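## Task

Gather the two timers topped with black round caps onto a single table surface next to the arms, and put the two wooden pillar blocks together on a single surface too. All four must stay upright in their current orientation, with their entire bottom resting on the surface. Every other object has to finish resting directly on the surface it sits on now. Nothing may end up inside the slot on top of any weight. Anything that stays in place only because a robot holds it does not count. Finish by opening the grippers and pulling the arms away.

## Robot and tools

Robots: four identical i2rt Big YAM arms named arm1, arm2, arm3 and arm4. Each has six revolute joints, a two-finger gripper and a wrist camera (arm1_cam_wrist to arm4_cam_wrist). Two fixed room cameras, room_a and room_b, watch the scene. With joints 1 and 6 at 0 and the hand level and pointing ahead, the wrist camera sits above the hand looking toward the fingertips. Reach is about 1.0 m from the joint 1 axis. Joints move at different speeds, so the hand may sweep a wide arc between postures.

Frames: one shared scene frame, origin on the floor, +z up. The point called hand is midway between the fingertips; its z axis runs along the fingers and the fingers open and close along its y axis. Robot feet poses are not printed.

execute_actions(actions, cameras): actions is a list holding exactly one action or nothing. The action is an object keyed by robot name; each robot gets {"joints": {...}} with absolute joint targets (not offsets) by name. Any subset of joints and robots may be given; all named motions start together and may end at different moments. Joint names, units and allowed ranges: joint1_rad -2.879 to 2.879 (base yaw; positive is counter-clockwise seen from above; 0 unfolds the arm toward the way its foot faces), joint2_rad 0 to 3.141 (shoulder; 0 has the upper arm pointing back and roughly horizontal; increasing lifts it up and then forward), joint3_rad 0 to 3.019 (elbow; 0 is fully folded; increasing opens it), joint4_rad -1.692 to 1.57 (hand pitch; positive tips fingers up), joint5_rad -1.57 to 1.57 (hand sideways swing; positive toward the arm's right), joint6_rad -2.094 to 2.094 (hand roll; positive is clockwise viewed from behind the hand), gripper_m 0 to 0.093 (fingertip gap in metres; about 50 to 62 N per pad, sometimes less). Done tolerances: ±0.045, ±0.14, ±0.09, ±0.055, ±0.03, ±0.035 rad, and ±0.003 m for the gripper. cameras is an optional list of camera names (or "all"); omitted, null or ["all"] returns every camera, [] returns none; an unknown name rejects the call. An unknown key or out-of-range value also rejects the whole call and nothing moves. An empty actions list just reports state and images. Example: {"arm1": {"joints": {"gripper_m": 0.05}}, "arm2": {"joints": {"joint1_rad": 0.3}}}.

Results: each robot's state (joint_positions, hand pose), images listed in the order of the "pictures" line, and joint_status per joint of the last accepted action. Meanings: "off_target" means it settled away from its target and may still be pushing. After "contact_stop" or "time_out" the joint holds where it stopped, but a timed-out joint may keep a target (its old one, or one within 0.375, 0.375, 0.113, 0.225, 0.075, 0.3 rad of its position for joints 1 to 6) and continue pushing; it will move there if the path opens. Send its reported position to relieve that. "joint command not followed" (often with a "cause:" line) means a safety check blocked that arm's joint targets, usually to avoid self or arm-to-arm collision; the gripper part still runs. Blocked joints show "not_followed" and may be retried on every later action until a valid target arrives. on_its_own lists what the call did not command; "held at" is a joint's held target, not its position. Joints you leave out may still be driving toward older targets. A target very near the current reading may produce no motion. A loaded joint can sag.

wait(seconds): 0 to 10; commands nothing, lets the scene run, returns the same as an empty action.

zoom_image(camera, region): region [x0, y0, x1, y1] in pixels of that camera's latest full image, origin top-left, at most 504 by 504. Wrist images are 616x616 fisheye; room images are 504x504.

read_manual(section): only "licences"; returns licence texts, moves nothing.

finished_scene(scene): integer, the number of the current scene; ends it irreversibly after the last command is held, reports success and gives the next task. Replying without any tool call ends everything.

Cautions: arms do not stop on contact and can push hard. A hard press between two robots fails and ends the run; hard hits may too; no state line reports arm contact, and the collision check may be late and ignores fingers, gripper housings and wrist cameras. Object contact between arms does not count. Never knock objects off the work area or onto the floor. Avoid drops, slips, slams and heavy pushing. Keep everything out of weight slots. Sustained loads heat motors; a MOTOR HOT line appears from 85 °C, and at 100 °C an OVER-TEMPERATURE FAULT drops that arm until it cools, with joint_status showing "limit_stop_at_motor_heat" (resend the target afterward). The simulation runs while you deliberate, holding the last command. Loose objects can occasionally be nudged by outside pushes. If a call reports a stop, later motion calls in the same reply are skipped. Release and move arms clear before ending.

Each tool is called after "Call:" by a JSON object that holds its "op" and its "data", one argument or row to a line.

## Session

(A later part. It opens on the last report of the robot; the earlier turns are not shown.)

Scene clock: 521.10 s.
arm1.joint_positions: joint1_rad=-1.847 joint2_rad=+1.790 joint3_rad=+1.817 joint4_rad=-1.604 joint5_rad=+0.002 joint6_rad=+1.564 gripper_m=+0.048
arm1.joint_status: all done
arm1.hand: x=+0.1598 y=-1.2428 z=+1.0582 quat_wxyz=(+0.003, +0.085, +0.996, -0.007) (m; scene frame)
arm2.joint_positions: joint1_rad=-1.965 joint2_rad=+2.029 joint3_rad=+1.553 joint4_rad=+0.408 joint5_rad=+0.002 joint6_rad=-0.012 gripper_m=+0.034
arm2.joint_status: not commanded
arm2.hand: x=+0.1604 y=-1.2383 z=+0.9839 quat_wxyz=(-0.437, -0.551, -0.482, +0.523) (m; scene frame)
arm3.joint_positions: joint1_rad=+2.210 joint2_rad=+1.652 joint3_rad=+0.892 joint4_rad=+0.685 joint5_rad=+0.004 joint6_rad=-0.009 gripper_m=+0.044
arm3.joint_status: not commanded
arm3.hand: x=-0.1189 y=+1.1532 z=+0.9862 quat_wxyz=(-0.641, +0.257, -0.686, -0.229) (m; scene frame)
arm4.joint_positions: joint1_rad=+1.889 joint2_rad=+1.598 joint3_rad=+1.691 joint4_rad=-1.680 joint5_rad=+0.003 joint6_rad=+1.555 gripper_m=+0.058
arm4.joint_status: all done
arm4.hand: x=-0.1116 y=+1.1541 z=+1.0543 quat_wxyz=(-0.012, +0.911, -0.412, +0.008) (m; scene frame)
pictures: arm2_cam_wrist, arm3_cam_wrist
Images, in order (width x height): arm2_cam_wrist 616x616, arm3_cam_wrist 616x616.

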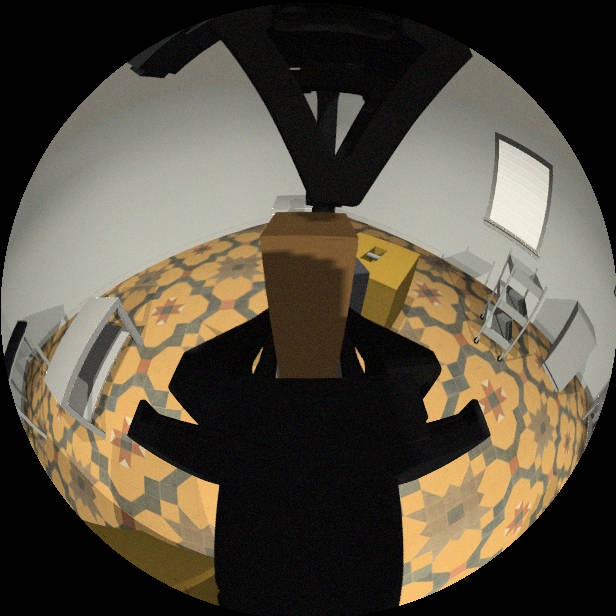

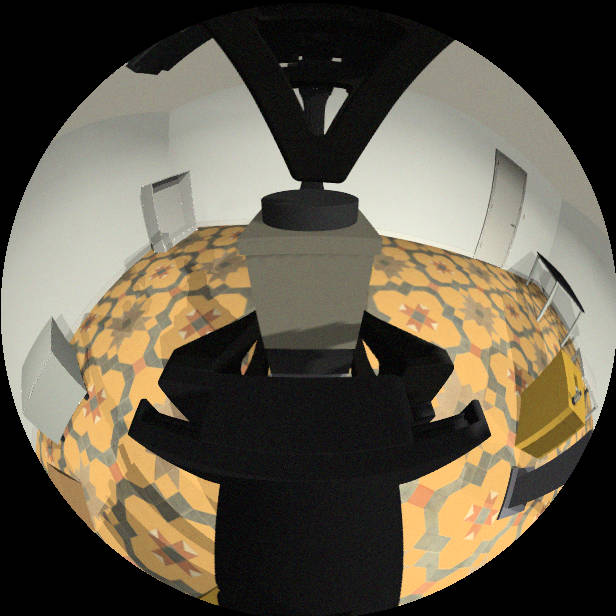

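Call:
{"op": "execute_actions", "data": {
  "actions": [
    {"arm1":{"joints":{"joint2_rad":1.2}},"arm4":{"joints":{"joint2_rad":1.0}}}
  ],
  "cameras": []
}}

Call:
{"op": "execute_actions", "data": {
  "actions": [
    {"arm1":{"joints":{"joint1_rad":0,"joint2_rad":0.4,"joint3_rad":0.8,"joint4_rad":-0.5,"joint6_rad":0}},"arm4":{"joints":{"joint1_rad":0,"joint2_rad":0.4,"joint3_rad":0.8,"joint4_rad":-0.5,"joint6_rad":0}},"arm2":{"joints":{"joint1_rad":-0.488,"joint2_rad":2.0,"joint3_rad":1.2,"joint4_rad":0.73}},"arm3":{"joints":{"joint1_rad":0.596}}}
  ],
  "cameras": []
}}

Call:
{"op": "execute_actions", "data": {
  "actions": [
    {"arm2":{"joints":{"joint2_rad":2.38,"joint3_rad":1.05,"joint4_rad":1.275}}}
  ],
  "cameras": ["arm2_cam_wrist","room_a","room_b"]
}}

Scene clock: 592.00 s.
arm1.joint_positions: joint1_rad=-1.847 joint2_rad=+1.202 joint3_rad=+1.841 joint4_rad=-1.605 joint5_rad=+0.002 joint6_rad=+1.564 gripper_m=+0.048
arm1.joint_status: all done
arm1.hand: x=+0.1312 y=-1.3936 z=+1.3433 quat_wxyz=(+0.031, +0.081, +0.952, +0.293) (m; scene frame)
arm2.joint_positions: joint1_rad=-1.965 joint2_rad=+2.029 joint3_rad=+1.553 joint4_rad=+0.408 joint5_rad=+0.002 joint6_rad=-0.012 gripper_m=+0.034
arm2.joint_status: not commanded
arm2.hand: x=+0.1604 y=-1.2383 z=+0.9839 quat_wxyz=(-0.437, -0.551, -0.482, +0.523) (m; scene frame)
arm3.joint_positions: joint1_rad=+2.210 joint2_rad=+1.652 joint3_rad=+0.892 joint4_rad=+0.685 joint5_rad=+0.004 joint6_rad=-0.009 gripper_m=+0.044
arm3.joint_status: not commanded
arm3.hand: x=-0.1189 y=+1.1532 z=+0.9862 quat_wxyz=(-0.641, +0.257, -0.686, -0.229) (m; scene frame)
arm4.joint_positions: joint1_rad=+1.889 joint2_rad=+1.009 joint3_rad=+1.721 joint4_rad=-1.685 joint5_rad=+0.003 joint6_rad=+1.556 gripper_m=+0.058
arm4.joint_status: all done
arm4.hand: x=+0.0152 y=+1.2644 z=+1.2930 quat_wxyz=(+0.262, +0.872, -0.396, -0.121) (m; scene frame)
pictures: none
No camera images: the call's "cameras" was empty. Leave "cameras" out to get every camera's image.

Scene clock: 594.17 s.
arm1.joint_positions: joint1_rad=-0.003 joint2_rad=+0.407 joint3_rad=+0.787 joint4_rad=-0.527 joint5_rad=+0.000 joint6_rad=+0.008 gripper_m=+0.048
arm1.joint_status: all done
arm1.hand: x=-0.2366 y=-1.8113 z=+1.2598 quat_wxyz=(-0.037, -0.758, -0.031, +0.651) (m; scene frame)
arm2.joint_positions: joint1_rad=-0.478 joint2_rad=+2.011 joint3_rad=+1.197 joint4_rad=+0.708 joint5_rad=-0.002 joint6_rad=-0.011 gripper_m=+0.035
arm2.joint_status: all done
arm2.hand: x=+1.0188 y=-0.5898 z=+0.8717 quat_wxyz=(-0.660, -0.085, -0.742, +0.081) (m; scene frame)
arm3.joint_positions: joint1_rad=+0.594 joint2_rad=+1.652 joint3_rad=+0.892 joint4_rad=+0.685 joint5_rad=+0.002 joint6_rad=-0.007 gripper_m=+0.044
arm3.joint_status: all done
arm3.hand: x=-0.2141 y=+0.2295 z=+0.9892 quat_wxyz=(-0.612, -0.320, -0.658, +0.302) (m; scene frame)
arm4.joint_positions: joint1_rad=+0.008 joint2_rad=+0.403 joint3_rad=+0.784 joint4_rad=-0.521 joint5_rad=+0.001 joint6_rad=+0.017 gripper_m=+0.058
arm4.joint_status: all done
arm4.hand: x=+0.1353 y=+1.7375 z=+1.2114 quat_wxyz=(-0.363, +0.628, -0.421, -0.544) (m; scene frame)
pictures: none
No camera images: the call's "cameras" was empty. Leave "cameras" out to get every camera's image.

Scene clock: 595.47 s.
arm1.joint_positions: joint1_rad=-0.003 joint2_rad=+0.407 joint3_rad=+0.787 joint4_rad=-0.527 joint5_rad=+0.000 joint6_rad=+0.007 gripper_m=+0.048
arm1.joint_status: not commanded
arm1.hand: x=-0.2366 y=-1.8113 z=+1.2598 quat_wxyz=(-0.037, -0.758, -0.031, +0.651) (m; scene frame)
arm2.joint_positions: joint1_rad=-0.478 joint2_rad=+2.389 joint3_rad=+1.029 joint4_rad=+1.255 joint5_rad=-0.002 joint6_rad=-0.011 gripper_m=+0.035
arm2.joint_status: all done
arm2.hand: x=+0.9369 y=-0.5695 z=+0.6723 quat_wxyz=(-0.660, -0.085, -0.742, +0.081) (m; scene frame)
arm3.joint_positions: joint1_rad=+0.594 joint2_rad=+1.652 joint3_rad=+0.892 joint4_rad=+0.685 joint5_rad=+0.002 joint6_rad=-0.007 gripper_m=+0.044
arm3.joint_status: not commanded
arm3.hand: x=-0.2141 y=+0.2295 z=+0.9892 quat_wxyz=(-0.612, -0.320, -0.658, +0.302) (m; scene frame)
arm4.joint_positions: joint1_rad=+0.008 joint2_rad=+0.403 joint3_rad=+0.784 joint4_rad=-0.521 joint5_rad=+0.001 joint6_rad=+0.016 gripper_m=+0.058
arm4.joint_status: not commanded
arm4.hand: x=+0.1353 y=+1.7375 z=+1.2114 quat_wxyz=(-0.363, +0.628, -0.421, -0.544) (m; scene frame)
pictures: arm2_cam_wrist, room_a, room_b
Images, in order (width x height): arm2_cam_wrist 616x616, room_a 504x504, room_b 504x504.

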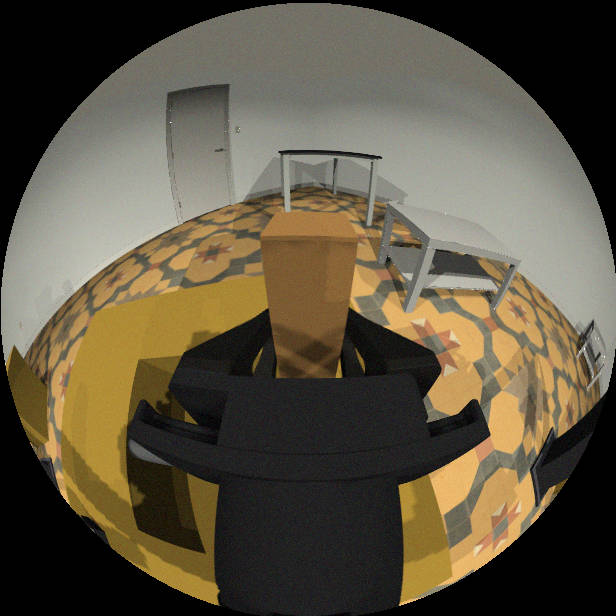

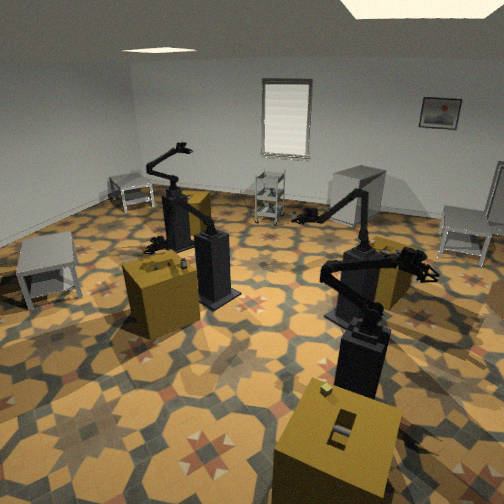

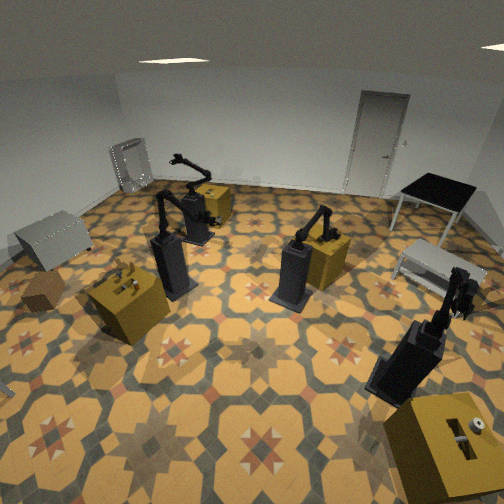

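Call:
{"op": "execute_actions", "data": {
  "actions": [
    {"arm2":{"joints":{"joint2_rad":2.53,"joint3_rad":1.13,"joint4_rad":1.365}}}
  ],
  "cameras": ["arm2_cam_wrist","room_a"]
}}

Call:
{"op": "zoom_image", "data": {
  "camera": "room_a",
  "region": [120, 220, 220, 290]
}}

Scene clock: 612.13 s.
arm1.joint_positions: joint1_rad=-0.003 joint2_rad=+0.407 joint3_rad=+0.787 joint4_rad=-0.527 joint5_rad=+0.000 joint6_rad=+0.007 gripper_m=+0.048
arm1.joint_status: not commanded
arm1.hand: x=-0.2366 y=-1.8113 z=+1.2598 quat_wxyz=(-0.037, -0.758, -0.031, +0.651) (m; scene frame)
arm2.joint_positions: joint1_rad=-0.478 joint2_rad=+2.537 joint3_rad=+1.122 joint4_rad=+1.345 joint5_rad=-0.002 joint6_rad=-0.011 gripper_m=+0.035
arm2.joint_status: all done
arm2.hand: x=+0.9436 y=-0.5710 z=+0.6267 quat_wxyz=(-0.673, -0.083, -0.730, +0.083) (m; scene frame)
arm3.joint_positions: joint1_rad=+0.594 joint2_rad=+1.652 joint3_rad=+0.892 joint4_rad=+0.685 joint5_rad=+0.002 joint6_rad=-0.007 gripper_m=+0.044
arm3.joint_status: not commanded
arm3.hand: x=-0.2141 y=+0.2295 z=+0.9892 quat_wxyz=(-0.612, -0.320, -0.658, +0.302) (m; scene frame)
arm4.joint_positions: joint1_rad=+0.008 joint2_rad=+0.403 joint3_rad=+0.784 joint4_rad=-0.521 joint5_rad=+0.001 joint6_rad=+0.016 gripper_m=+0.058
arm4.joint_status: not commanded
arm4.hand: x=+0.1353 y=+1.7375 z=+1.2114 quat_wxyz=(-0.363, +0.628, -0.421, -0.544) (m; scene frame)
pictures: arm2_cam_wrist, room_a
Images, in order (width x height): arm2_cam_wrist 616x616, room_a 504x504.

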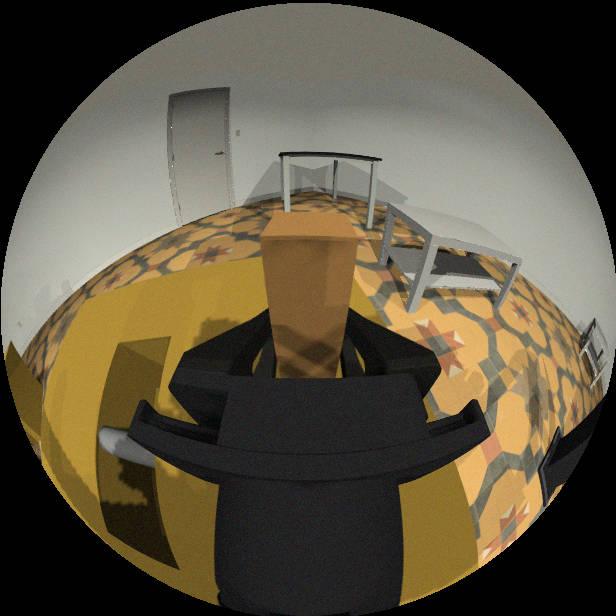

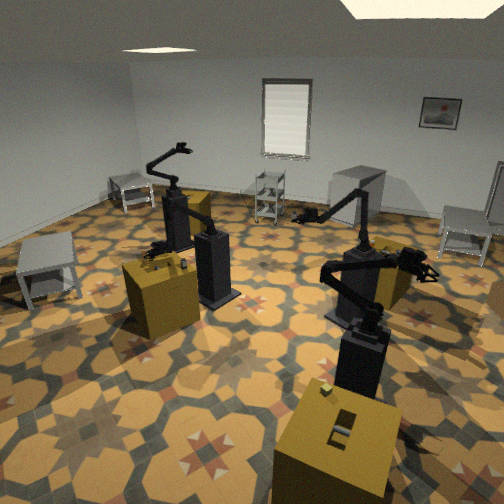

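Region (120, 220, 220, 290) of room_a's 504x504 image, scaled by 5.040, with more detail than that image has; it fills the top 353 rows of this view, and the rest is white.

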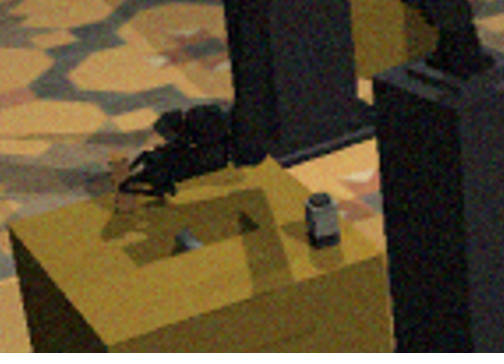

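Call:
{"op": "execute_actions", "data": {
  "actions": [
    {"arm2":{"joints":{"joint1_rad":-0.43}}}
  ],
  "cameras": []
}}

Call:
{"op": "execute_actions", "data": {
  "actions": [
    {"arm2":{"joints":{"joint2_rad":2.575,"joint3_rad":1.15,"joint4_rad":1.385}}}
  ],
  "cameras": ["arm2_cam_wrist","room_a"]
}}

Call:
{"op": "zoom_image", "data": {
  "camera": "room_a",
  "region": [130, 235, 190, 275]
}}

Scene clock: 627.77 s.
arm1.joint_positions: joint1_rad=-0.003 joint2_rad=+0.407 joint3_rad=+0.787 joint4_rad=-0.527 joint5_rad=+0.000 joint6_rad=+0.007 gripper_m=+0.048
arm1.joint_status: not commanded
arm1.hand: x=-0.2366 y=-1.8113 z=+1.2598 quat_wxyz=(-0.037, -0.758, -0.031, +0.651) (m; scene frame)
arm2.joint_positions: joint1_rad=-0.430 joint2_rad=+2.537 joint3_rad=+1.122 joint4_rad=+1.345 joint5_rad=-0.001 joint6_rad=-0.011 gripper_m=+0.035
arm2.joint_status: all done
arm2.hand: x=+0.9506 y=-0.5392 z=+0.6268 quat_wxyz=(-0.675, -0.066, -0.732, +0.066) (m; scene frame)
arm3.joint_positions: joint1_rad=+0.594 joint2_rad=+1.652 joint3_rad=+0.892 joint4_rad=+0.685 joint5_rad=+0.002 joint6_rad=-0.007 gripper_m=+0.044
arm3.joint_status: not commanded
arm3.hand: x=-0.2141 y=+0.2295 z=+0.9892 quat_wxyz=(-0.612, -0.320, -0.658, +0.302) (m; scene frame)
arm4.joint_positions: joint1_rad=+0.008 joint2_rad=+0.403 joint3_rad=+0.784 joint4_rad=-0.521 joint5_rad=+0.001 joint6_rad=+0.016 gripper_m=+0.058
arm4.joint_status: not commanded
arm4.hand: x=+0.1353 y=+1.7375 z=+1.2114 quat_wxyz=(-0.363, +0.628, -0.421, -0.544) (m; scene frame)
pictures: none
No camera images: the call's "cameras" was empty. Leave "cameras" out to get every camera's image.

Scene clock: 628.43 s.
arm1.joint_positions: joint1_rad=-0.003 joint2_rad=+0.407 joint3_rad=+0.787 joint4_rad=-0.527 joint5_rad=+0.000 joint6_rad=+0.007 gripper_m=+0.048
arm1.joint_status: not commanded
arm1.hand: x=-0.2366 y=-1.8113 z=+1.2598 quat_wxyz=(-0.037, -0.758, -0.031, +0.651) (m; scene frame)
arm2.joint_positions: joint1_rad=-0.430 joint2_rad=+2.558 joint3_rad=+1.131 joint4_rad=+1.369 joint5_rad=-0.001 joint6_rad=-0.011 gripper_m=+0.035
arm2.joint_status: all done
arm2.hand: x=+0.9494 y=-0.5389 z=+0.6215 quat_wxyz=(-0.679, -0.066, -0.728, +0.067) (m; scene frame)
arm3.joint_positions: joint1_rad=+0.594 joint2_rad=+1.652 joint3_rad=+0.892 joint4_rad=+0.685 joint5_rad=+0.002 joint6_rad=-0.007 gripper_m=+0.044
arm3.joint_status: not commanded
arm3.hand: x=-0.2141 y=+0.2295 z=+0.9892 quat_wxyz=(-0.612, -0.320, -0.658, +0.302) (m; scene frame)
arm4.joint_positions: joint1_rad=+0.008 joint2_rad=+0.403 joint3_rad=+0.784 joint4_rad=-0.521 joint5_rad=+0.001 joint6_rad=+0.016 gripper_m=+0.058
arm4.joint_status: not commanded
arm4.hand: x=+0.1353 y=+1.7375 z=+1.2114 quat_wxyz=(-0.363, +0.628, -0.421, -0.544) (m; scene frame)
pictures: arm2_cam_wrist, room_a
Images, in order (width x height): arm2_cam_wrist 616x616, room_a 504x504.

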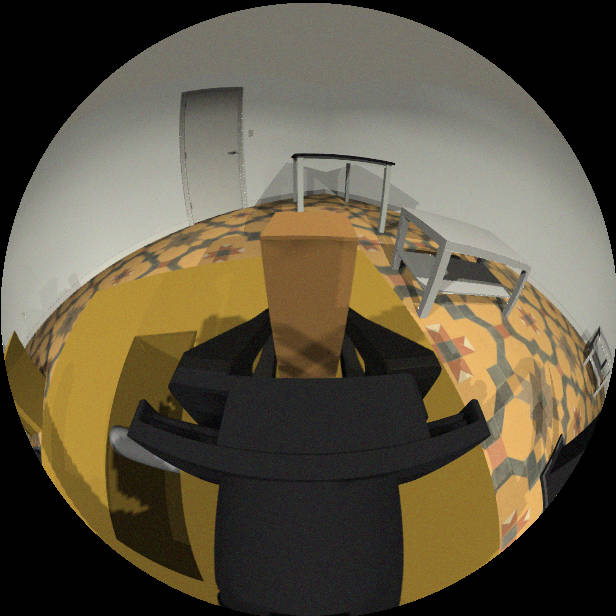

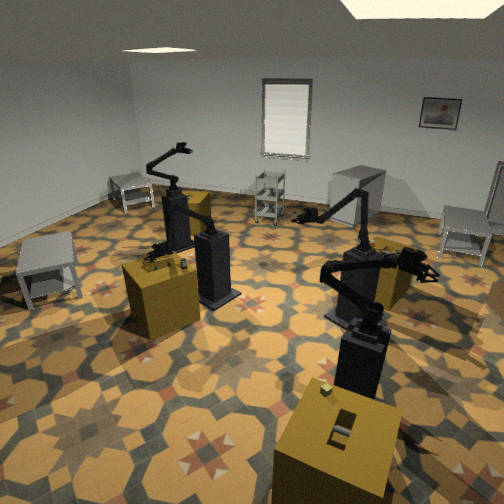

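Region (130, 235, 190, 275) of room_a's 504x504 image, scaled by 8.400, with more detail than that image has.

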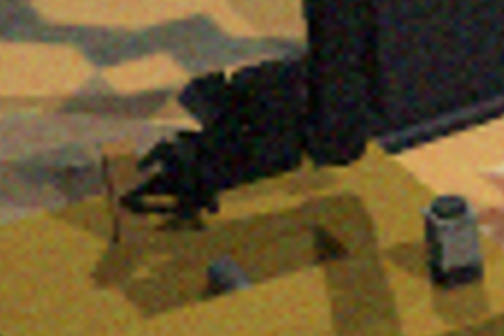

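Call:
{"op": "execute_actions", "data": {
  "actions": [
    {"arm2":{"joints":{"joint2_rad":2.61,"joint3_rad":1.165,"joint4_rad":1.40}}}
  ],
  "cameras": ["arm2_cam_wrist","room_a"]
}}

Call:
{"op": "zoom_image", "data": {
  "camera": "room_a",
  "region": [130, 235, 190, 275]
}}

Scene clock: 645.57 s.
arm1.joint_positions: joint1_rad=-0.003 joint2_rad=+0.407 joint3_rad=+0.787 joint4_rad=-0.527 joint5_rad=+0.000 joint6_rad=+0.007 gripper_m=+0.048
arm1.joint_status: not commanded
arm1.hand: x=-0.2366 y=-1.8113 z=+1.2598 quat_wxyz=(-0.037, -0.758, -0.031, +0.651) (m; scene frame)
arm2.joint_positions: joint1_rad=-0.430 joint2_rad=+2.577 joint3_rad=+1.151 joint4_rad=+1.393 joint5_rad=-0.001 joint6_rad=-0.011 gripper_m=+0.035
arm2.joint_status: all done
arm2.hand: x=+0.9528 y=-0.5396 z=+0.6212 quat_wxyz=(-0.688, -0.065, -0.719, +0.068) (m; scene frame)
arm3.joint_positions: joint1_rad=+0.594 joint2_rad=+1.652 joint3_rad=+0.892 joint4_rad=+0.685 joint5_rad=+0.002 joint6_rad=-0.007 gripper_m=+0.044
arm3.joint_status: not commanded
arm3.hand: x=-0.2141 y=+0.2295 z=+0.9892 quat_wxyz=(-0.612, -0.320, -0.658, +0.302) (m; scene frame)
arm4.joint_positions: joint1_rad=+0.008 joint2_rad=+0.403 joint3_rad=+0.784 joint4_rad=-0.521 joint5_rad=+0.001 joint6_rad=+0.016 gripper_m=+0.058
arm4.joint_status: not commanded
arm4.hand: x=+0.1353 y=+1.7375 z=+1.2114 quat_wxyz=(-0.363, +0.628, -0.421, -0.544) (m; scene frame)
pictures: arm2_cam_wrist, room_a
Images, in order (width x height): arm2_cam_wrist 616x616, room_a 504x504.

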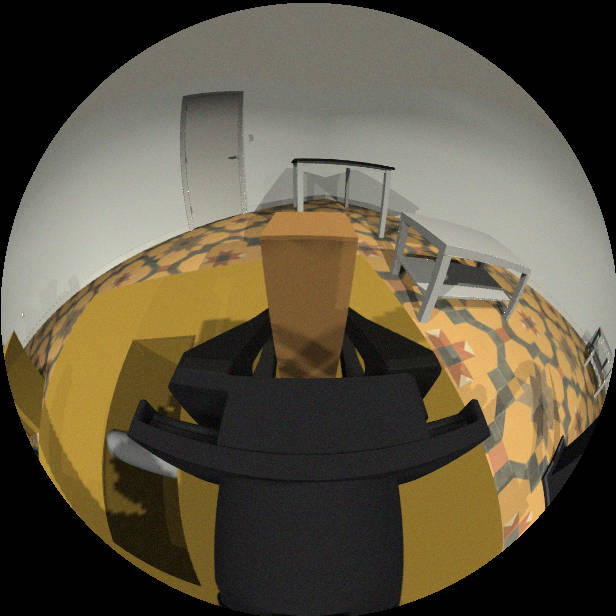

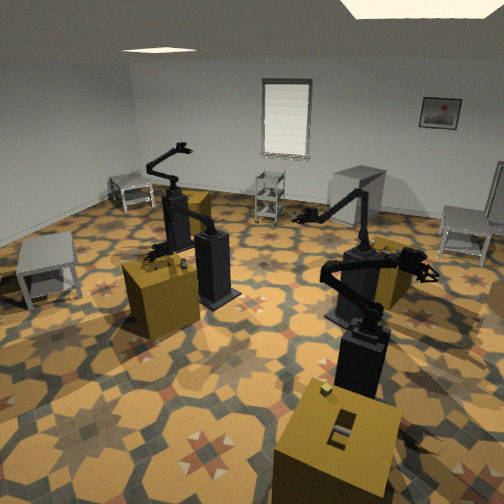

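Region (130, 235, 190, 275) of room_a's 504x504 image, scaled by 8.400, with more detail than that image has.

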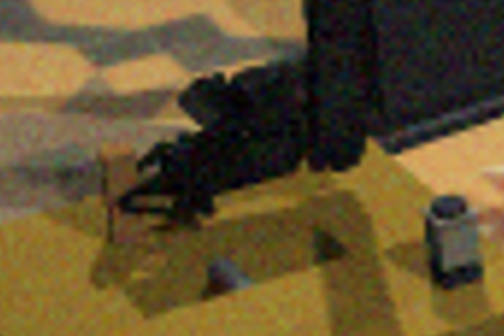

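Call:
{"op": "execute_actions", "data": {
  "actions": [
    {"arm2":{"joints":{"joint4_rad":1.345}}}
  ],
  "cameras": []
}}

Scene clock: 654.00 s.
arm1.joint_positions: joint1_rad=-0.003 joint2_rad=+0.407 joint3_rad=+0.787 joint4_rad=-0.527 joint5_rad=+0.000 joint6_rad=+0.007 gripper_m=+0.048
arm1.joint_status: not commanded
arm1.hand: x=-0.2366 y=-1.8113 z=+1.2598 quat_wxyz=(-0.037, -0.758, -0.031, +0.651) (m; scene frame)
arm2.joint_positions: joint1_rad=-0.430 joint2_rad=+2.577 joint3_rad=+1.160 joint4_rad=+1.377 joint5_rad=-0.001 joint6_rad=-0.011 gripper_m=+0.035
arm2.joint_status: all done
arm2.hand: x=+0.9561 y=-0.5402 z=+0.6202 quat_wxyz=(-0.686, -0.065, -0.721, +0.068) (m; scene frame)
arm3.joint_positions: joint1_rad=+0.594 joint2_rad=+1.652 joint3_rad=+0.892 joint4_rad=+0.685 joint5_rad=+0.002 joint6_rad=-0.007 gripper_m=+0.044
arm3.joint_status: not commanded
arm3.hand: x=-0.2141 y=+0.2295 z=+0.9892 quat_wxyz=(-0.612, -0.320, -0.658, +0.302) (m; scene frame)
arm4.joint_positions: joint1_rad=+0.008 joint2_rad=+0.403 joint3_rad=+0.784 joint4_rad=-0.521 joint5_rad=+0.001 joint6_rad=+0.016 gripper_m=+0.058
arm4.joint_status: not commanded
arm4.hand: x=+0.1353 y=+1.7375 z=+1.2114 quat_wxyz=(-0.363, +0.628, -0.421, -0.544) (m; scene frame)
pictures: none
No camera images: the call's "cameras" was empty. Leave "cameras" out to get every camera's image.

Call:
{"op": "execute_actions", "data": {
  "actions": [
    {"arm2":{"joints":{"joint2_rad":2.57,"joint4_rad":1.375,"gripper_m":0.075}},"arm3":{"joints":{"joint2_rad":2.165,"joint3_rad":1.745,"joint4_rad":0.37}}}
  ],
  "cameras": []
}}

Call:
{"op": "execute_actions", "data": {
  "actions": [
    {"arm2":{"joints":{"joint2_rad":2.3,"joint3_rad":0.95,"joint4_rad":1.3}}}
  ],
  "cameras": ["arm2_cam_wrist","room_a"]
}}

Scene clock: 666.73 s.
arm1.joint_positions: joint1_rad=-0.003 joint2_rad=+0.407 joint3_rad=+0.787 joint4_rad=-0.527 joint5_rad=+0.000 joint6_rad=+0.007 gripper_m=+0.048
arm1.joint_status: not commanded
arm1.hand: x=-0.2366 y=-1.8113 z=+1.2598 quat_wxyz=(-0.037, -0.758, -0.031, +0.651) (m; scene frame)
arm2.joint_positions: joint1_rad=-0.430 joint2_rad=+2.575 joint3_rad=+1.160 joint4_rad=+1.377 joint5_rad=-0.001 joint6_rad=-0.011 gripper_m=+0.075
arm2.joint_status: all done
arm2.hand: x=+0.9565 y=-0.5403 z=+0.6212 quat_wxyz=(-0.687, -0.065, -0.721, +0.068) (m; scene frame)
arm3.joint_positions: joint1_rad=+0.594 joint2_rad=+2.168 joint3_rad=+1.691 joint4_rad=+0.373 joint5_rad=+0.002 joint6_rad=-0.007 gripper_m=+0.044
arm3.joint_status: all done
arm3.hand: x=-0.0712 y=+0.0459 z=+0.9740 quat_wxyz=(-0.602, -0.324, -0.666, +0.297) (m; scene frame)
arm4.joint_positions: joint1_rad=+0.008 joint2_rad=+0.403 joint3_rad=+0.784 joint4_rad=-0.521 joint5_rad=+0.001 joint6_rad=+0.016 gripper_m=+0.058
arm4.joint_status: not commanded
arm4.hand: x=+0.1353 y=+1.7375 z=+1.2114 quat_wxyz=(-0.363, +0.628, -0.421, -0.544) (m; scene frame)
pictures: none
No camera images: the call's "cameras" was empty. Leave "cameras" out to get every camera's image.

Scene clock: 667.83 s.
arm1.joint_positions: joint1_rad=-0.003 joint2_rad=+0.407 joint3_rad=+0.787 joint4_rad=-0.527 joint5_rad=+0.000 joint6_rad=+0.007 gripper_m=+0.048
arm1.joint_status: not commanded
arm1.hand: x=-0.2366 y=-1.8113 z=+1.2598 quat_wxyz=(-0.037, -0.758, -0.031, +0.651) (m; scene frame)
arm2.joint_positions: joint1_rad=-0.430 joint2_rad=+2.282 joint3_rad=+0.953 joint4_rad=+1.307 joint5_rad=-0.001 joint6_rad=-0.011 gripper_m=+0.075
arm2.joint_status: all done
arm2.hand: x=+0.9330 y=-0.5361 z=+0.7285 quat_wxyz=(-0.692, -0.065, -0.716, +0.068) (m; scene frame)
arm3.joint_positions: joint1_rad=+0.594 joint2_rad=+2.168 joint3_rad=+1.691 joint4_rad=+0.373 joint5_rad=+0.002 joint6_rad=-0.007 gripper_m=+0.044
arm3.joint_status: not commanded
arm3.hand: x=-0.0712 y=+0.0459 z=+0.9740 quat_wxyz=(-0.602, -0.324, -0.666, +0.297) (m; scene frame)
arm4.joint_positions: joint1_rad=+0.008 joint2_rad=+0.403 joint3_rad=+0.784 joint4_rad=-0.521 joint5_rad=+0.001 joint6_rad=+0.016 gripper_m=+0.058
arm4.joint_status: not commanded
arm4.hand: x=+0.1353 y=+1.7375 z=+1.2114 quat_wxyz=(-0.363, +0.628, -0.421, -0.544) (m; scene frame)
pictures: arm2_cam_wrist, room_a
Images, in order (width x height): arm2_cam_wrist 616x616, room_a 504x504.

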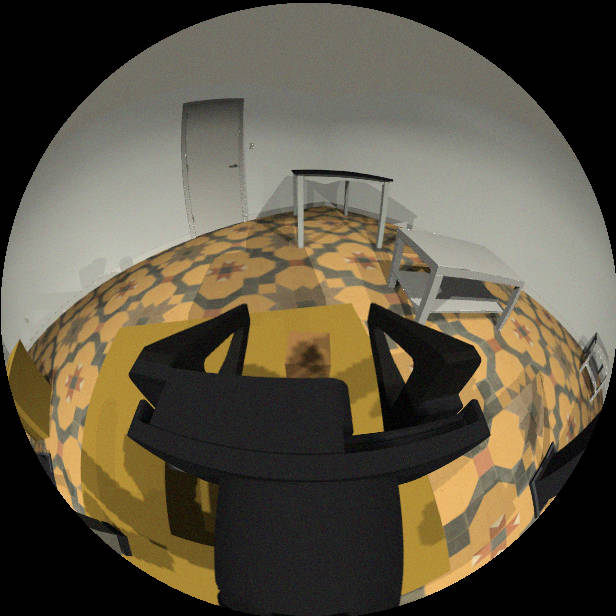

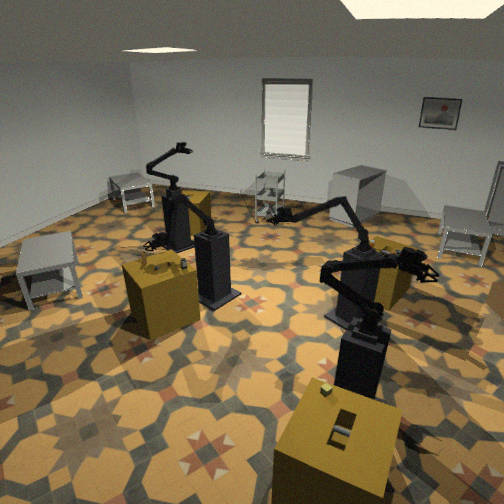

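Call:
{"op": "execute_actions", "data": {
  "actions": [
    {"arm2":{"joints":{"joint2_rad":1.6,"joint3_rad":1.56,"joint4_rad":0}},"arm3":{"joints":{"joint2_rad":2.34,"joint3_rad":1.675,"joint4_rad":0.62}}}
  ],
  "cameras": []
}}

Call:
{"op": "execute_actions", "data": {
  "actions": [
    {"arm2":{"joints":{"joint4_rad":-1.52,"joint6_rad":1.571,"gripper_m":0.07}}}
  ],
  "cameras": []
}}

Call:
{"op": "execute_actions", "data": {
  "actions": [
    {"arm2":{"joints":{"joint1_rad":2.002}}}
  ],
  "cameras": []
}}

Call:
{"op": "execute_actions", "data": {
  "actions": [
    {"arm2":{"joints":{"joint2_rad":1.865,"joint3_rad":1.88,"joint4_rad":-1.55}}}
  ],
  "cameras": ["arm2_cam_wrist","arm3_cam_wrist"]
}}

Scene clock: 698.93 s.
arm1.joint_positions: joint1_rad=-0.003 joint2_rad=+0.407 joint3_rad=+0.787 joint4_rad=-0.527 joint5_rad=+0.000 joint6_rad=+0.007 gripper_m=+0.048
arm1.joint_status: not commanded
arm1.hand: x=-0.2366 y=-1.8113 z=+1.2598 quat_wxyz=(-0.037, -0.758, -0.031, +0.651) (m; scene frame)
arm2.joint_positions: joint1_rad=-0.430 joint2_rad=+1.607 joint3_rad=+1.542 joint4_rad=+0.003 joint5_rad=-0.001 joint6_rad=-0.011 gripper_m=+0.075
arm2.joint_status: all done
arm2.hand: x=+1.0085 y=-0.5520 z=+1.1972 quat_wxyz=(-0.678, -0.066, -0.729, +0.067) (m; scene frame)
arm3.joint_positions: joint1_rad=+0.594 joint2_rad=+2.361 joint3_rad=+1.650 joint4_rad=+0.587 joint5_rad=+0.002 joint6_rad=-0.007 gripper_m=+0.044
arm3.joint_status: all done
arm3.hand: x=-0.0721 y=+0.0475 z=+0.8391 quat_wxyz=(-0.596, -0.327, -0.672, +0.294) (m; scene frame)
arm4.joint_positions: joint1_rad=+0.008 joint2_rad=+0.403 joint3_rad=+0.784 joint4_rad=-0.521 joint5_rad=+0.001 joint6_rad=+0.016 gripper_m=+0.058
arm4.joint_status: not commanded
arm4.hand: x=+0.1353 y=+1.7375 z=+1.2114 quat_wxyz=(-0.363, +0.628, -0.421, -0.544) (m; scene frame)
pictures: none
No camera images: the call's "cameras" was empty. Leave "cameras" out to get every camera's image.

Scene clock: 701.10 s.
arm1.joint_positions: joint1_rad=-0.003 joint2_rad=+0.407 joint3_rad=+0.787 joint4_rad=-0.527 joint5_rad=+0.000 joint6_rad=+0.007 gripper_m=+0.048
arm1.joint_status: not commanded
arm1.hand: x=-0.2366 y=-1.8113 z=+1.2598 quat_wxyz=(-0.037, -0.758, -0.031, +0.651) (m; scene frame)
arm2.joint_positions: joint1_rad=-0.430 joint2_rad=+1.607 joint3_rad=+1.542 joint4_rad=-1.511 joint5_rad=-0.001 joint6_rad=+1.557 gripper_m=+0.070
arm2.joint_status: all done
arm2.hand: x=+0.7637 y=-0.5044 z=+0.9695 quat_wxyz=(+0.007, -0.766, -0.642, +0.003) (m; scene frame)
arm3.joint_positions: joint1_rad=+0.594 joint2_rad=+2.361 joint3_rad=+1.650 joint4_rad=+0.587 joint5_rad=+0.002 joint6_rad=-0.007 gripper_m=+0.044
arm3.joint_status: not commanded
arm3.hand: x=-0.0721 y=+0.0475 z=+0.8391 quat_wxyz=(-0.596, -0.327, -0.672, +0.294) (m; scene frame)
arm4.joint_positions: joint1_rad=+0.008 joint2_rad=+0.403 joint3_rad=+0.784 joint4_rad=-0.521 joint5_rad=+0.001 joint6_rad=+0.016 gripper_m=+0.058
arm4.joint_status: not commanded
arm4.hand: x=+0.1353 y=+1.7375 z=+1.2114 quat_wxyz=(-0.363, +0.628, -0.421, -0.544) (m; scene frame)
pictures: none
No camera images: the call's "cameras" was empty. Leave "cameras" out to get every camera's image.

Scene clock: 703.37 s.
arm1.joint_positions: joint1_rad=-0.003 joint2_rad=+0.407 joint3_rad=+0.787 joint4_rad=-0.527 joint5_rad=+0.000 joint6_rad=+0.007 gripper_m=+0.048
arm1.joint_status: not commanded
arm1.hand: x=-0.2366 y=-1.8113 z=+1.2598 quat_wxyz=(-0.037, -0.758, -0.031, +0.651) (m; scene frame)
arm2.joint_positions: joint1_rad=+2.007 joint2_rad=+1.607 joint3_rad=+1.542 joint4_rad=-1.511 joint5_rad=-0.001 joint6_rad=+1.558 gripper_m=+0.070
arm2.joint_status: all done
arm2.hand: x=-0.0133 y=-0.0363 z=+0.9790 quat_wxyz=(+0.003, +0.338, -0.941, -0.001) (m; scene frame)
arm3.joint_positions: joint1_rad=+0.594 joint2_rad=+2.361 joint3_rad=+1.650 joint4_rad=+0.587 joint5_rad=+0.002 joint6_rad=-0.007 gripper_m=+0.044
arm3.joint_status: not commanded
arm3.hand: x=-0.0721 y=+0.0475 z=+0.8391 quat_wxyz=(-0.596, -0.327, -0.672, +0.294) (m; scene frame)
arm4.joint_positions: joint1_rad=+0.008 joint2_rad=+0.403 joint3_rad=+0.784 joint4_rad=-0.521 joint5_rad=+0.001 joint6_rad=+0.016 gripper_m=+0.058
arm4.joint_status: not commanded
arm4.hand: x=+0.1353 y=+1.7375 z=+1.2114 quat_wxyz=(-0.363, +0.628, -0.421, -0.544) (m; scene frame)
pictures: none
No camera images: the call's "cameras" was empty. Leave "cameras" out to get every camera's image.

Scene clock: 704.57 s.
arm1.joint_positions: joint1_rad=-0.003 joint2_rad=+0.407 joint3_rad=+0.787 joint4_rad=-0.527 joint5_rad=+0.000 joint6_rad=+0.007 gripper_m=+0.048
arm1.joint_status: not commanded
arm1.hand: x=-0.2366 y=-1.8113 z=+1.2598 quat_wxyz=(-0.037, -0.758, -0.031, +0.651) (m; scene frame)
arm2.joint_positions: joint1_rad=+2.007 joint2_rad=+1.871 joint3_rad=+1.835 joint4_rad=-1.547 joint5_rad=-0.001 joint6_rad=+1.559 gripper_m=+0.070
arm2.joint_status: all done
arm2.hand: x=-0.0725 y=+0.0372 z=+0.9570 quat_wxyz=(+0.002, +0.338, -0.941, +0.002) (m; scene frame)
arm3.joint_positions: joint1_rad=+0.594 joint2_rad=+2.361 joint3_rad=+1.650 joint4_rad=+0.587 joint5_rad=+0.002 joint6_rad=-0.007 gripper_m=+0.044
arm3.joint_status: not commanded
arm3.hand: x=-0.0721 y=+0.0475 z=+0.8391 quat_wxyz=(-0.596, -0.327, -0.672, +0.294) (m; scene frame)
arm4.joint_positions: joint1_rad=+0.008 joint2_rad=+0.403 joint3_rad=+0.784 joint4_rad=-0.521 joint5_rad=+0.001 joint6_rad=+0.016 gripper_m=+0.058
arm4.joint_status: not commanded
arm4.hand: x=+0.1353 y=+1.7375 z=+1.2114 quat_wxyz=(-0.363, +0.628, -0.421, -0.544) (m; scene frame)
pictures: arm2_cam_wrist, arm3_cam_wrist
Images, in order (width x height): arm2_cam_wrist 616x616, arm3_cam_wrist 616x616.

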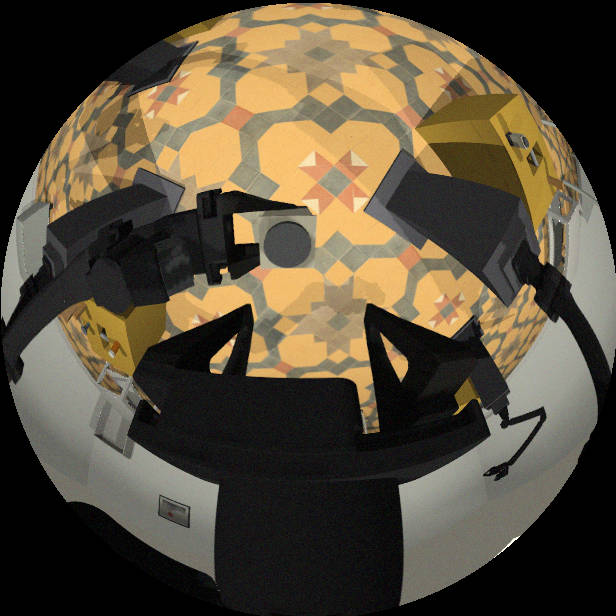

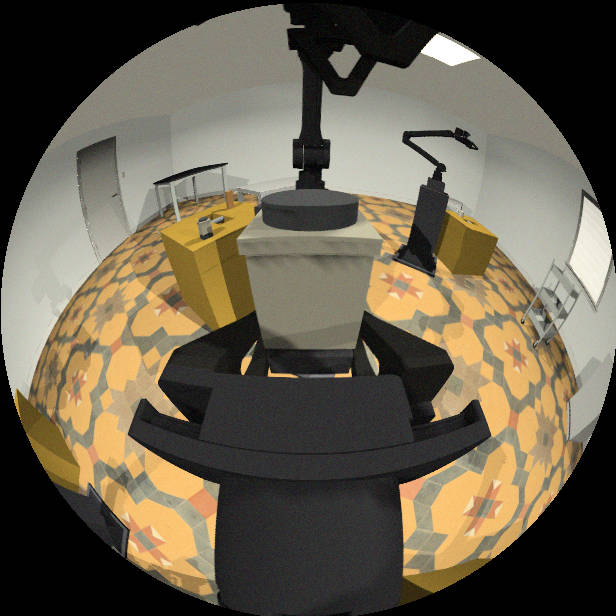

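Call:
{"op": "execute_actions", "data": {
  "actions": [
    {"arm2":{"joints":{"joint1_rad":1.978,"joint2_rad":1.93,"joint3_rad":1.84,"joint4_rad":-1.46}},"arm3":{"joints":{"joint4_rad":0.665}}}
  ],
  "cameras": ["arm2_cam_wrist","arm3_cam_wrist"]
}}

Scene clock: 723.23 s.
arm1.joint_positions: joint1_rad=-0.003 joint2_rad=+0.407 joint3_rad=+0.787 joint4_rad=-0.527 joint5_rad=+0.000 joint6_rad=+0.007 gripper_m=+0.048
arm1.joint_status: not commanded
arm1.hand: x=-0.2366 y=-1.8113 z=+1.2598 quat_wxyz=(-0.037, -0.758, -0.031, +0.651) (m; scene frame)
arm2.joint_positions: joint1_rad=+1.984 joint2_rad=+1.921 joint3_rad=+1.835 joint4_rad=-1.469 joint5_rad=-0.001 joint6_rad=+1.559 gripper_m=+0.070
arm2.joint_status: all done
arm2.hand: x=-0.0761 y=+0.0634 z=+0.9284 quat_wxyz=(+0.006, +0.327, -0.945, -0.011) (m; scene frame)
arm3.joint_positions: joint1_rad=+0.594 joint2_rad=+2.361 joint3_rad=+1.650 joint4_rad=+0.629 joint5_rad=+0.002 joint6_rad=-0.007 gripper_m=+0.044
arm3.joint_status: all done
arm3.hand: x=-0.0715 y=+0.0467 z=+0.8493 quat_wxyz=(-0.610, -0.321, -0.659, +0.301) (m; scene frame)
arm4.joint_positions: joint1_rad=+0.008 joint2_rad=+0.403 joint3_rad=+0.784 joint4_rad=-0.521 joint5_rad=+0.001 joint6_rad=+0.016 gripper_m=+0.058
arm4.joint_status: not commanded
arm4.hand: x=+0.1353 y=+1.7375 z=+1.2114 quat_wxyz=(-0.363, +0.628, -0.421, -0.544) (m; scene frame)
pictures: arm2_cam_wrist, arm3_cam_wrist
Images, in order (width x height): arm2_cam_wrist 616x616, arm3_cam_wrist 616x616.

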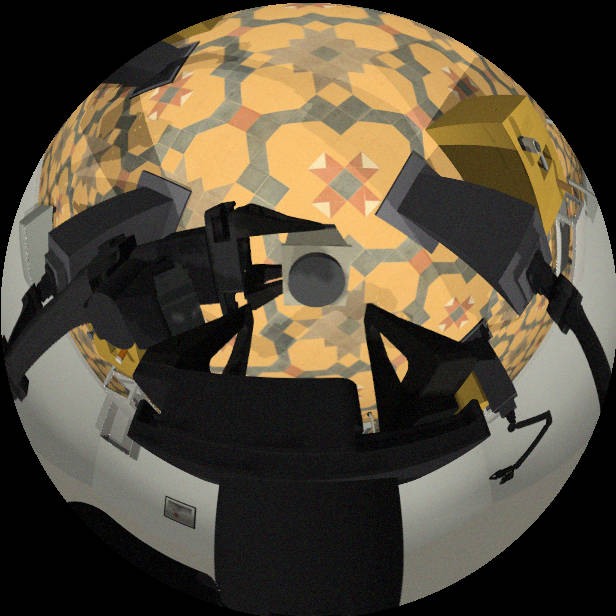

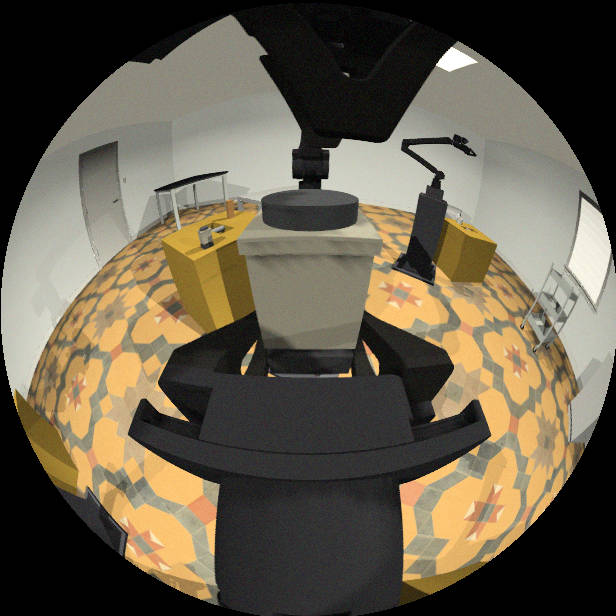

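Call:
{"op": "execute_actions", "data": {
  "actions": [
    {"arm2":{"joints":{"joint2_rad":1.94,"joint3_rad":1.775,"joint4_rad":-1.41}}}
  ],
  "cameras": ["arm2_cam_wrist","arm3_cam_wrist"]
}}

Scene clock: 739.00 s.
arm1.joint_positions: joint1_rad=-0.003 joint2_rad=+0.407 joint3_rad=+0.787 joint4_rad=-0.527 joint5_rad=+0.000 joint6_rad=+0.007 gripper_m=+0.048
arm1.joint_status: not commanded
arm1.hand: x=-0.2366 y=-1.8113 z=+1.2598 quat_wxyz=(-0.037, -0.758, -0.031, +0.651) (m; scene frame)
arm2.joint_positions: joint1_rad=+1.984 joint2_rad=+1.927 joint3_rad=+1.771 joint4_rad=-1.420 joint5_rad=-0.001 joint6_rad=+1.559 gripper_m=+0.070
arm2.joint_status: all done
arm2.hand: x=-0.0726 y=+0.0586 z=+0.9009 quat_wxyz=(+0.003, +0.327, -0.945, -0.001) (m; scene frame)
arm3.joint_positions: joint1_rad=+0.594 joint2_rad=+2.361 joint3_rad=+1.650 joint4_rad=+0.629 joint5_rad=+0.002 joint6_rad=-0.007 gripper_m=+0.044
arm3.joint_status: not commanded
arm3.hand: x=-0.0715 y=+0.0467 z=+0.8493 quat_wxyz=(-0.610, -0.321, -0.659, +0.301) (m; scene frame)
arm4.joint_positions: joint1_rad=+0.008 joint2_rad=+0.403 joint3_rad=+0.784 joint4_rad=-0.521 joint5_rad=+0.001 joint6_rad=+0.016 gripper_m=+0.058
arm4.joint_status: not commanded
arm4.hand: x=+0.1353 y=+1.7375 z=+1.2114 quat_wxyz=(-0.363, +0.628, -0.421, -0.544) (m; scene frame)
pictures: arm2_cam_wrist, arm3_cam_wrist
Images, in order (width x height): arm2_cam_wrist 616x616, arm3_cam_wrist 616x616.

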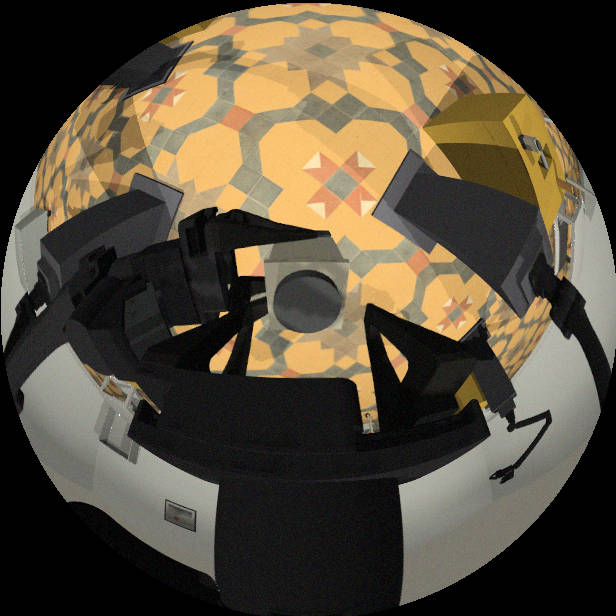

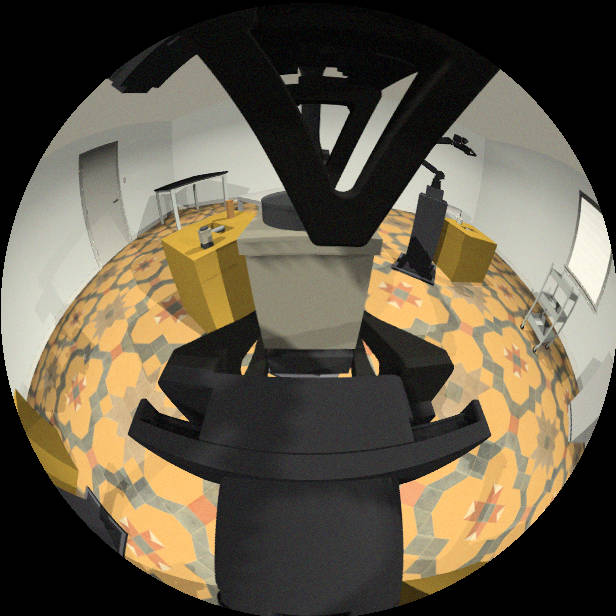

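Call:
{"op": "execute_actions", "data": {
  "actions": [
    {"arm2":{"joints":{"joint1_rad":1.96}}}
  ],
  "cameras": []
}}

Call:
{"op": "execute_actions", "data": {
  "actions": [
    {"arm2":{"joints":{"joint3_rad":1.69,"joint4_rad":-1.31}}}
  ],
  "cameras": ["arm2_cam_wrist","arm3_cam_wrist"]
}}

Scene clock: 749.03 s.
arm1.joint_positions: joint1_rad=-0.003 joint2_rad=+0.407 joint3_rad=+0.787 joint4_rad=-0.527 joint5_rad=+0.000 joint6_rad=+0.007 gripper_m=+0.048
arm1.joint_status: not commanded
arm1.hand: x=-0.2366 y=-1.8113 z=+1.2598 quat_wxyz=(-0.037, -0.758, -0.031, +0.651) (m; scene frame)
arm2.joint_positions: joint1_rad=+1.968 joint2_rad=+1.927 joint3_rad=+1.771 joint4_rad=-1.420 joint5_rad=-0.001 joint6_rad=+1.559 gripper_m=+0.070
arm2.joint_status: all done
arm2.hand: x=-0.0650 y=+0.0643 z=+0.9008 quat_wxyz=(+0.003, +0.319, -0.948, -0.001) (m; scene frame)
arm3.joint_positions: joint1_rad=+0.594 joint2_rad=+2.361 joint3_rad=+1.650 joint4_rad=+0.629 joint5_rad=+0.002 joint6_rad=-0.007 gripper_m=+0.044
arm3.joint_status: not commanded
arm3.hand: x=-0.0715 y=+0.0467 z=+0.8493 quat_wxyz=(-0.610, -0.321, -0.659, +0.301) (m; scene frame)
arm4.joint_positions: joint1_rad=+0.008 joint2_rad=+0.403 joint3_rad=+0.784 joint4_rad=-0.521 joint5_rad=+0.001 joint6_rad=+0.016 gripper_m=+0.058
arm4.joint_status: not commanded
arm4.hand: x=+0.1353 y=+1.7375 z=+1.2114 quat_wxyz=(-0.363, +0.628, -0.421, -0.544) (m; scene frame)
pictures: none
No camera images: the call's "cameras" was empty. Leave "cameras" out to get every camera's image.

Scene clock: 749.87 s.
arm1.joint_positions: joint1_rad=-0.003 joint2_rad=+0.407 joint3_rad=+0.787 joint4_rad=-0.527 joint5_rad=+0.000 joint6_rad=+0.007 gripper_m=+0.048
arm1.joint_status: not commanded
arm1.hand: x=-0.2366 y=-1.8113 z=+1.2598 quat_wxyz=(-0.037, -0.758, -0.031, +0.651) (m; scene frame)
arm2.joint_positions: joint1_rad=+1.968 joint2_rad=+1.930 joint3_rad=+1.685 joint4_rad=-1.320 joint5_rad=-0.001 joint6_rad=+1.559 gripper_m=+0.070
arm2.joint_status: all done
arm2.hand: x=-0.0634 y=+0.0619 z=+0.8666 quat_wxyz=(+0.005, +0.319, -0.948, -0.006) (m; scene frame)
arm3.joint_positions: joint1_rad=+0.594 joint2_rad=+2.361 joint3_rad=+1.650 joint4_rad=+0.629 joint5_rad=+0.002 joint6_rad=-0.007 gripper_m=+0.044
arm3.joint_status: not commanded
arm3.hand: x=-0.0715 y=+0.0467 z=+0.8493 quat_wxyz=(-0.610, -0.321, -0.659, +0.301) (m; scene frame)
arm4.joint_positions: joint1_rad=+0.008 joint2_rad=+0.403 joint3_rad=+0.784 joint4_rad=-0.521 joint5_rad=+0.001 joint6_rad=+0.016 gripper_m=+0.058
arm4.joint_status: not commanded
arm4.hand: x=+0.1353 y=+1.7375 z=+1.2114 quat_wxyz=(-0.363, +0.628, -0.421, -0.544) (m; scene frame)
pictures: arm2_cam_wrist, arm3_cam_wrist
Images, in order (width x height): arm2_cam_wrist 616x616, arm3_cam_wrist 616x616.

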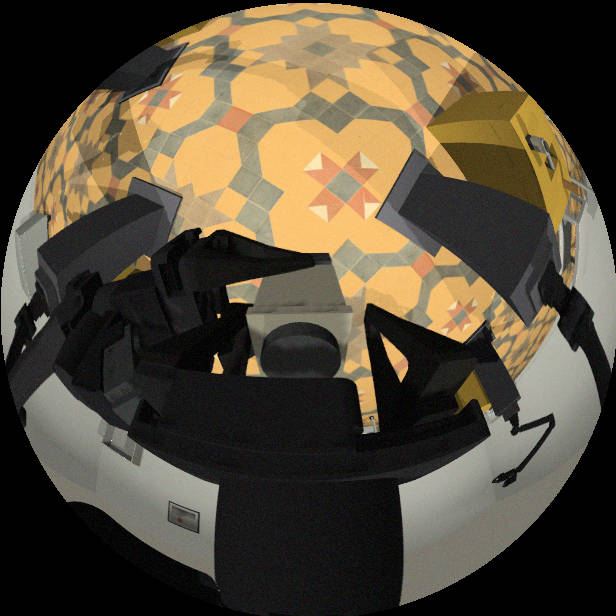

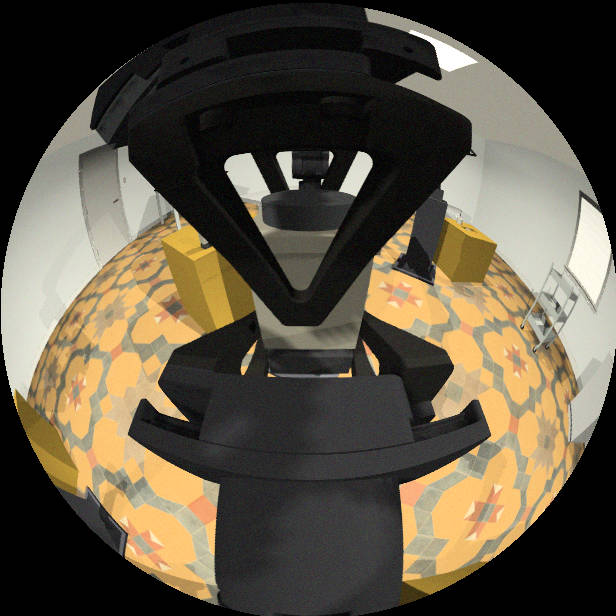

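Call:
{"op": "execute_actions", "data": {
  "actions": [
    {"arm2":{"joints":{"joint4_rad":-1.295,"gripper_m":0.025}}}
  ],
  "cameras": ["arm2_cam_wrist"]
}}

Scene clock: 756.13 s.
arm1.joint_positions: joint1_rad=-0.003 joint2_rad=+0.407 joint3_rad=+0.787 joint4_rad=-0.527 joint5_rad=+0.000 joint6_rad=+0.007 gripper_m=+0.048
arm1.joint_status: not commanded
arm1.hand: x=-0.2366 y=-1.8113 z=+1.2598 quat_wxyz=(-0.037, -0.758, -0.031, +0.651) (m; scene frame)
arm2.joint_positions: joint1_rad=+1.968 joint2_rad=+1.930 joint3_rad=+1.685 joint4_rad=-1.304 joint5_rad=-0.001 joint6_rad=+1.559 gripper_m=+0.046
arm2.joint_status: gripper_m off_target (ended at +0.046, target +0.025); the others done
arm2.hand: x=-0.0657 y=+0.0650 z=+0.8667 quat_wxyz=(+0.007, +0.319, -0.948, -0.014) (m; scene frame)
arm3.joint_positions: joint1_rad=+0.594 joint2_rad=+2.361 joint3_rad=+1.650 joint4_rad=+0.630 joint5_rad=+0.002 joint6_rad=-0.007 gripper_m=+0.044
arm3.joint_status: not commanded
arm3.hand: x=-0.0715 y=+0.0466 z=+0.8496 quat_wxyz=(-0.610, -0.321, -0.659, +0.301) (m; scene frame)
arm4.joint_positions: joint1_rad=+0.008 joint2_rad=+0.403 joint3_rad=+0.784 joint4_rad=-0.521 joint5_rad=+0.001 joint6_rad=+0.016 gripper_m=+0.058
arm4.joint_status: not commanded
arm4.hand: x=+0.1353 y=+1.7375 z=+1.2114 quat_wxyz=(-0.363, +0.628, -0.421, -0.544) (m; scene frame)
pictures: arm2_cam_wrist
Images, in order (width x height): arm2_cam_wrist 616x616.

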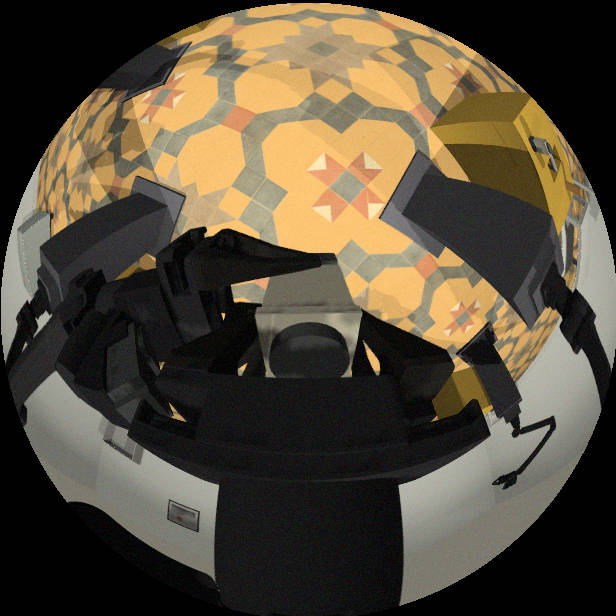

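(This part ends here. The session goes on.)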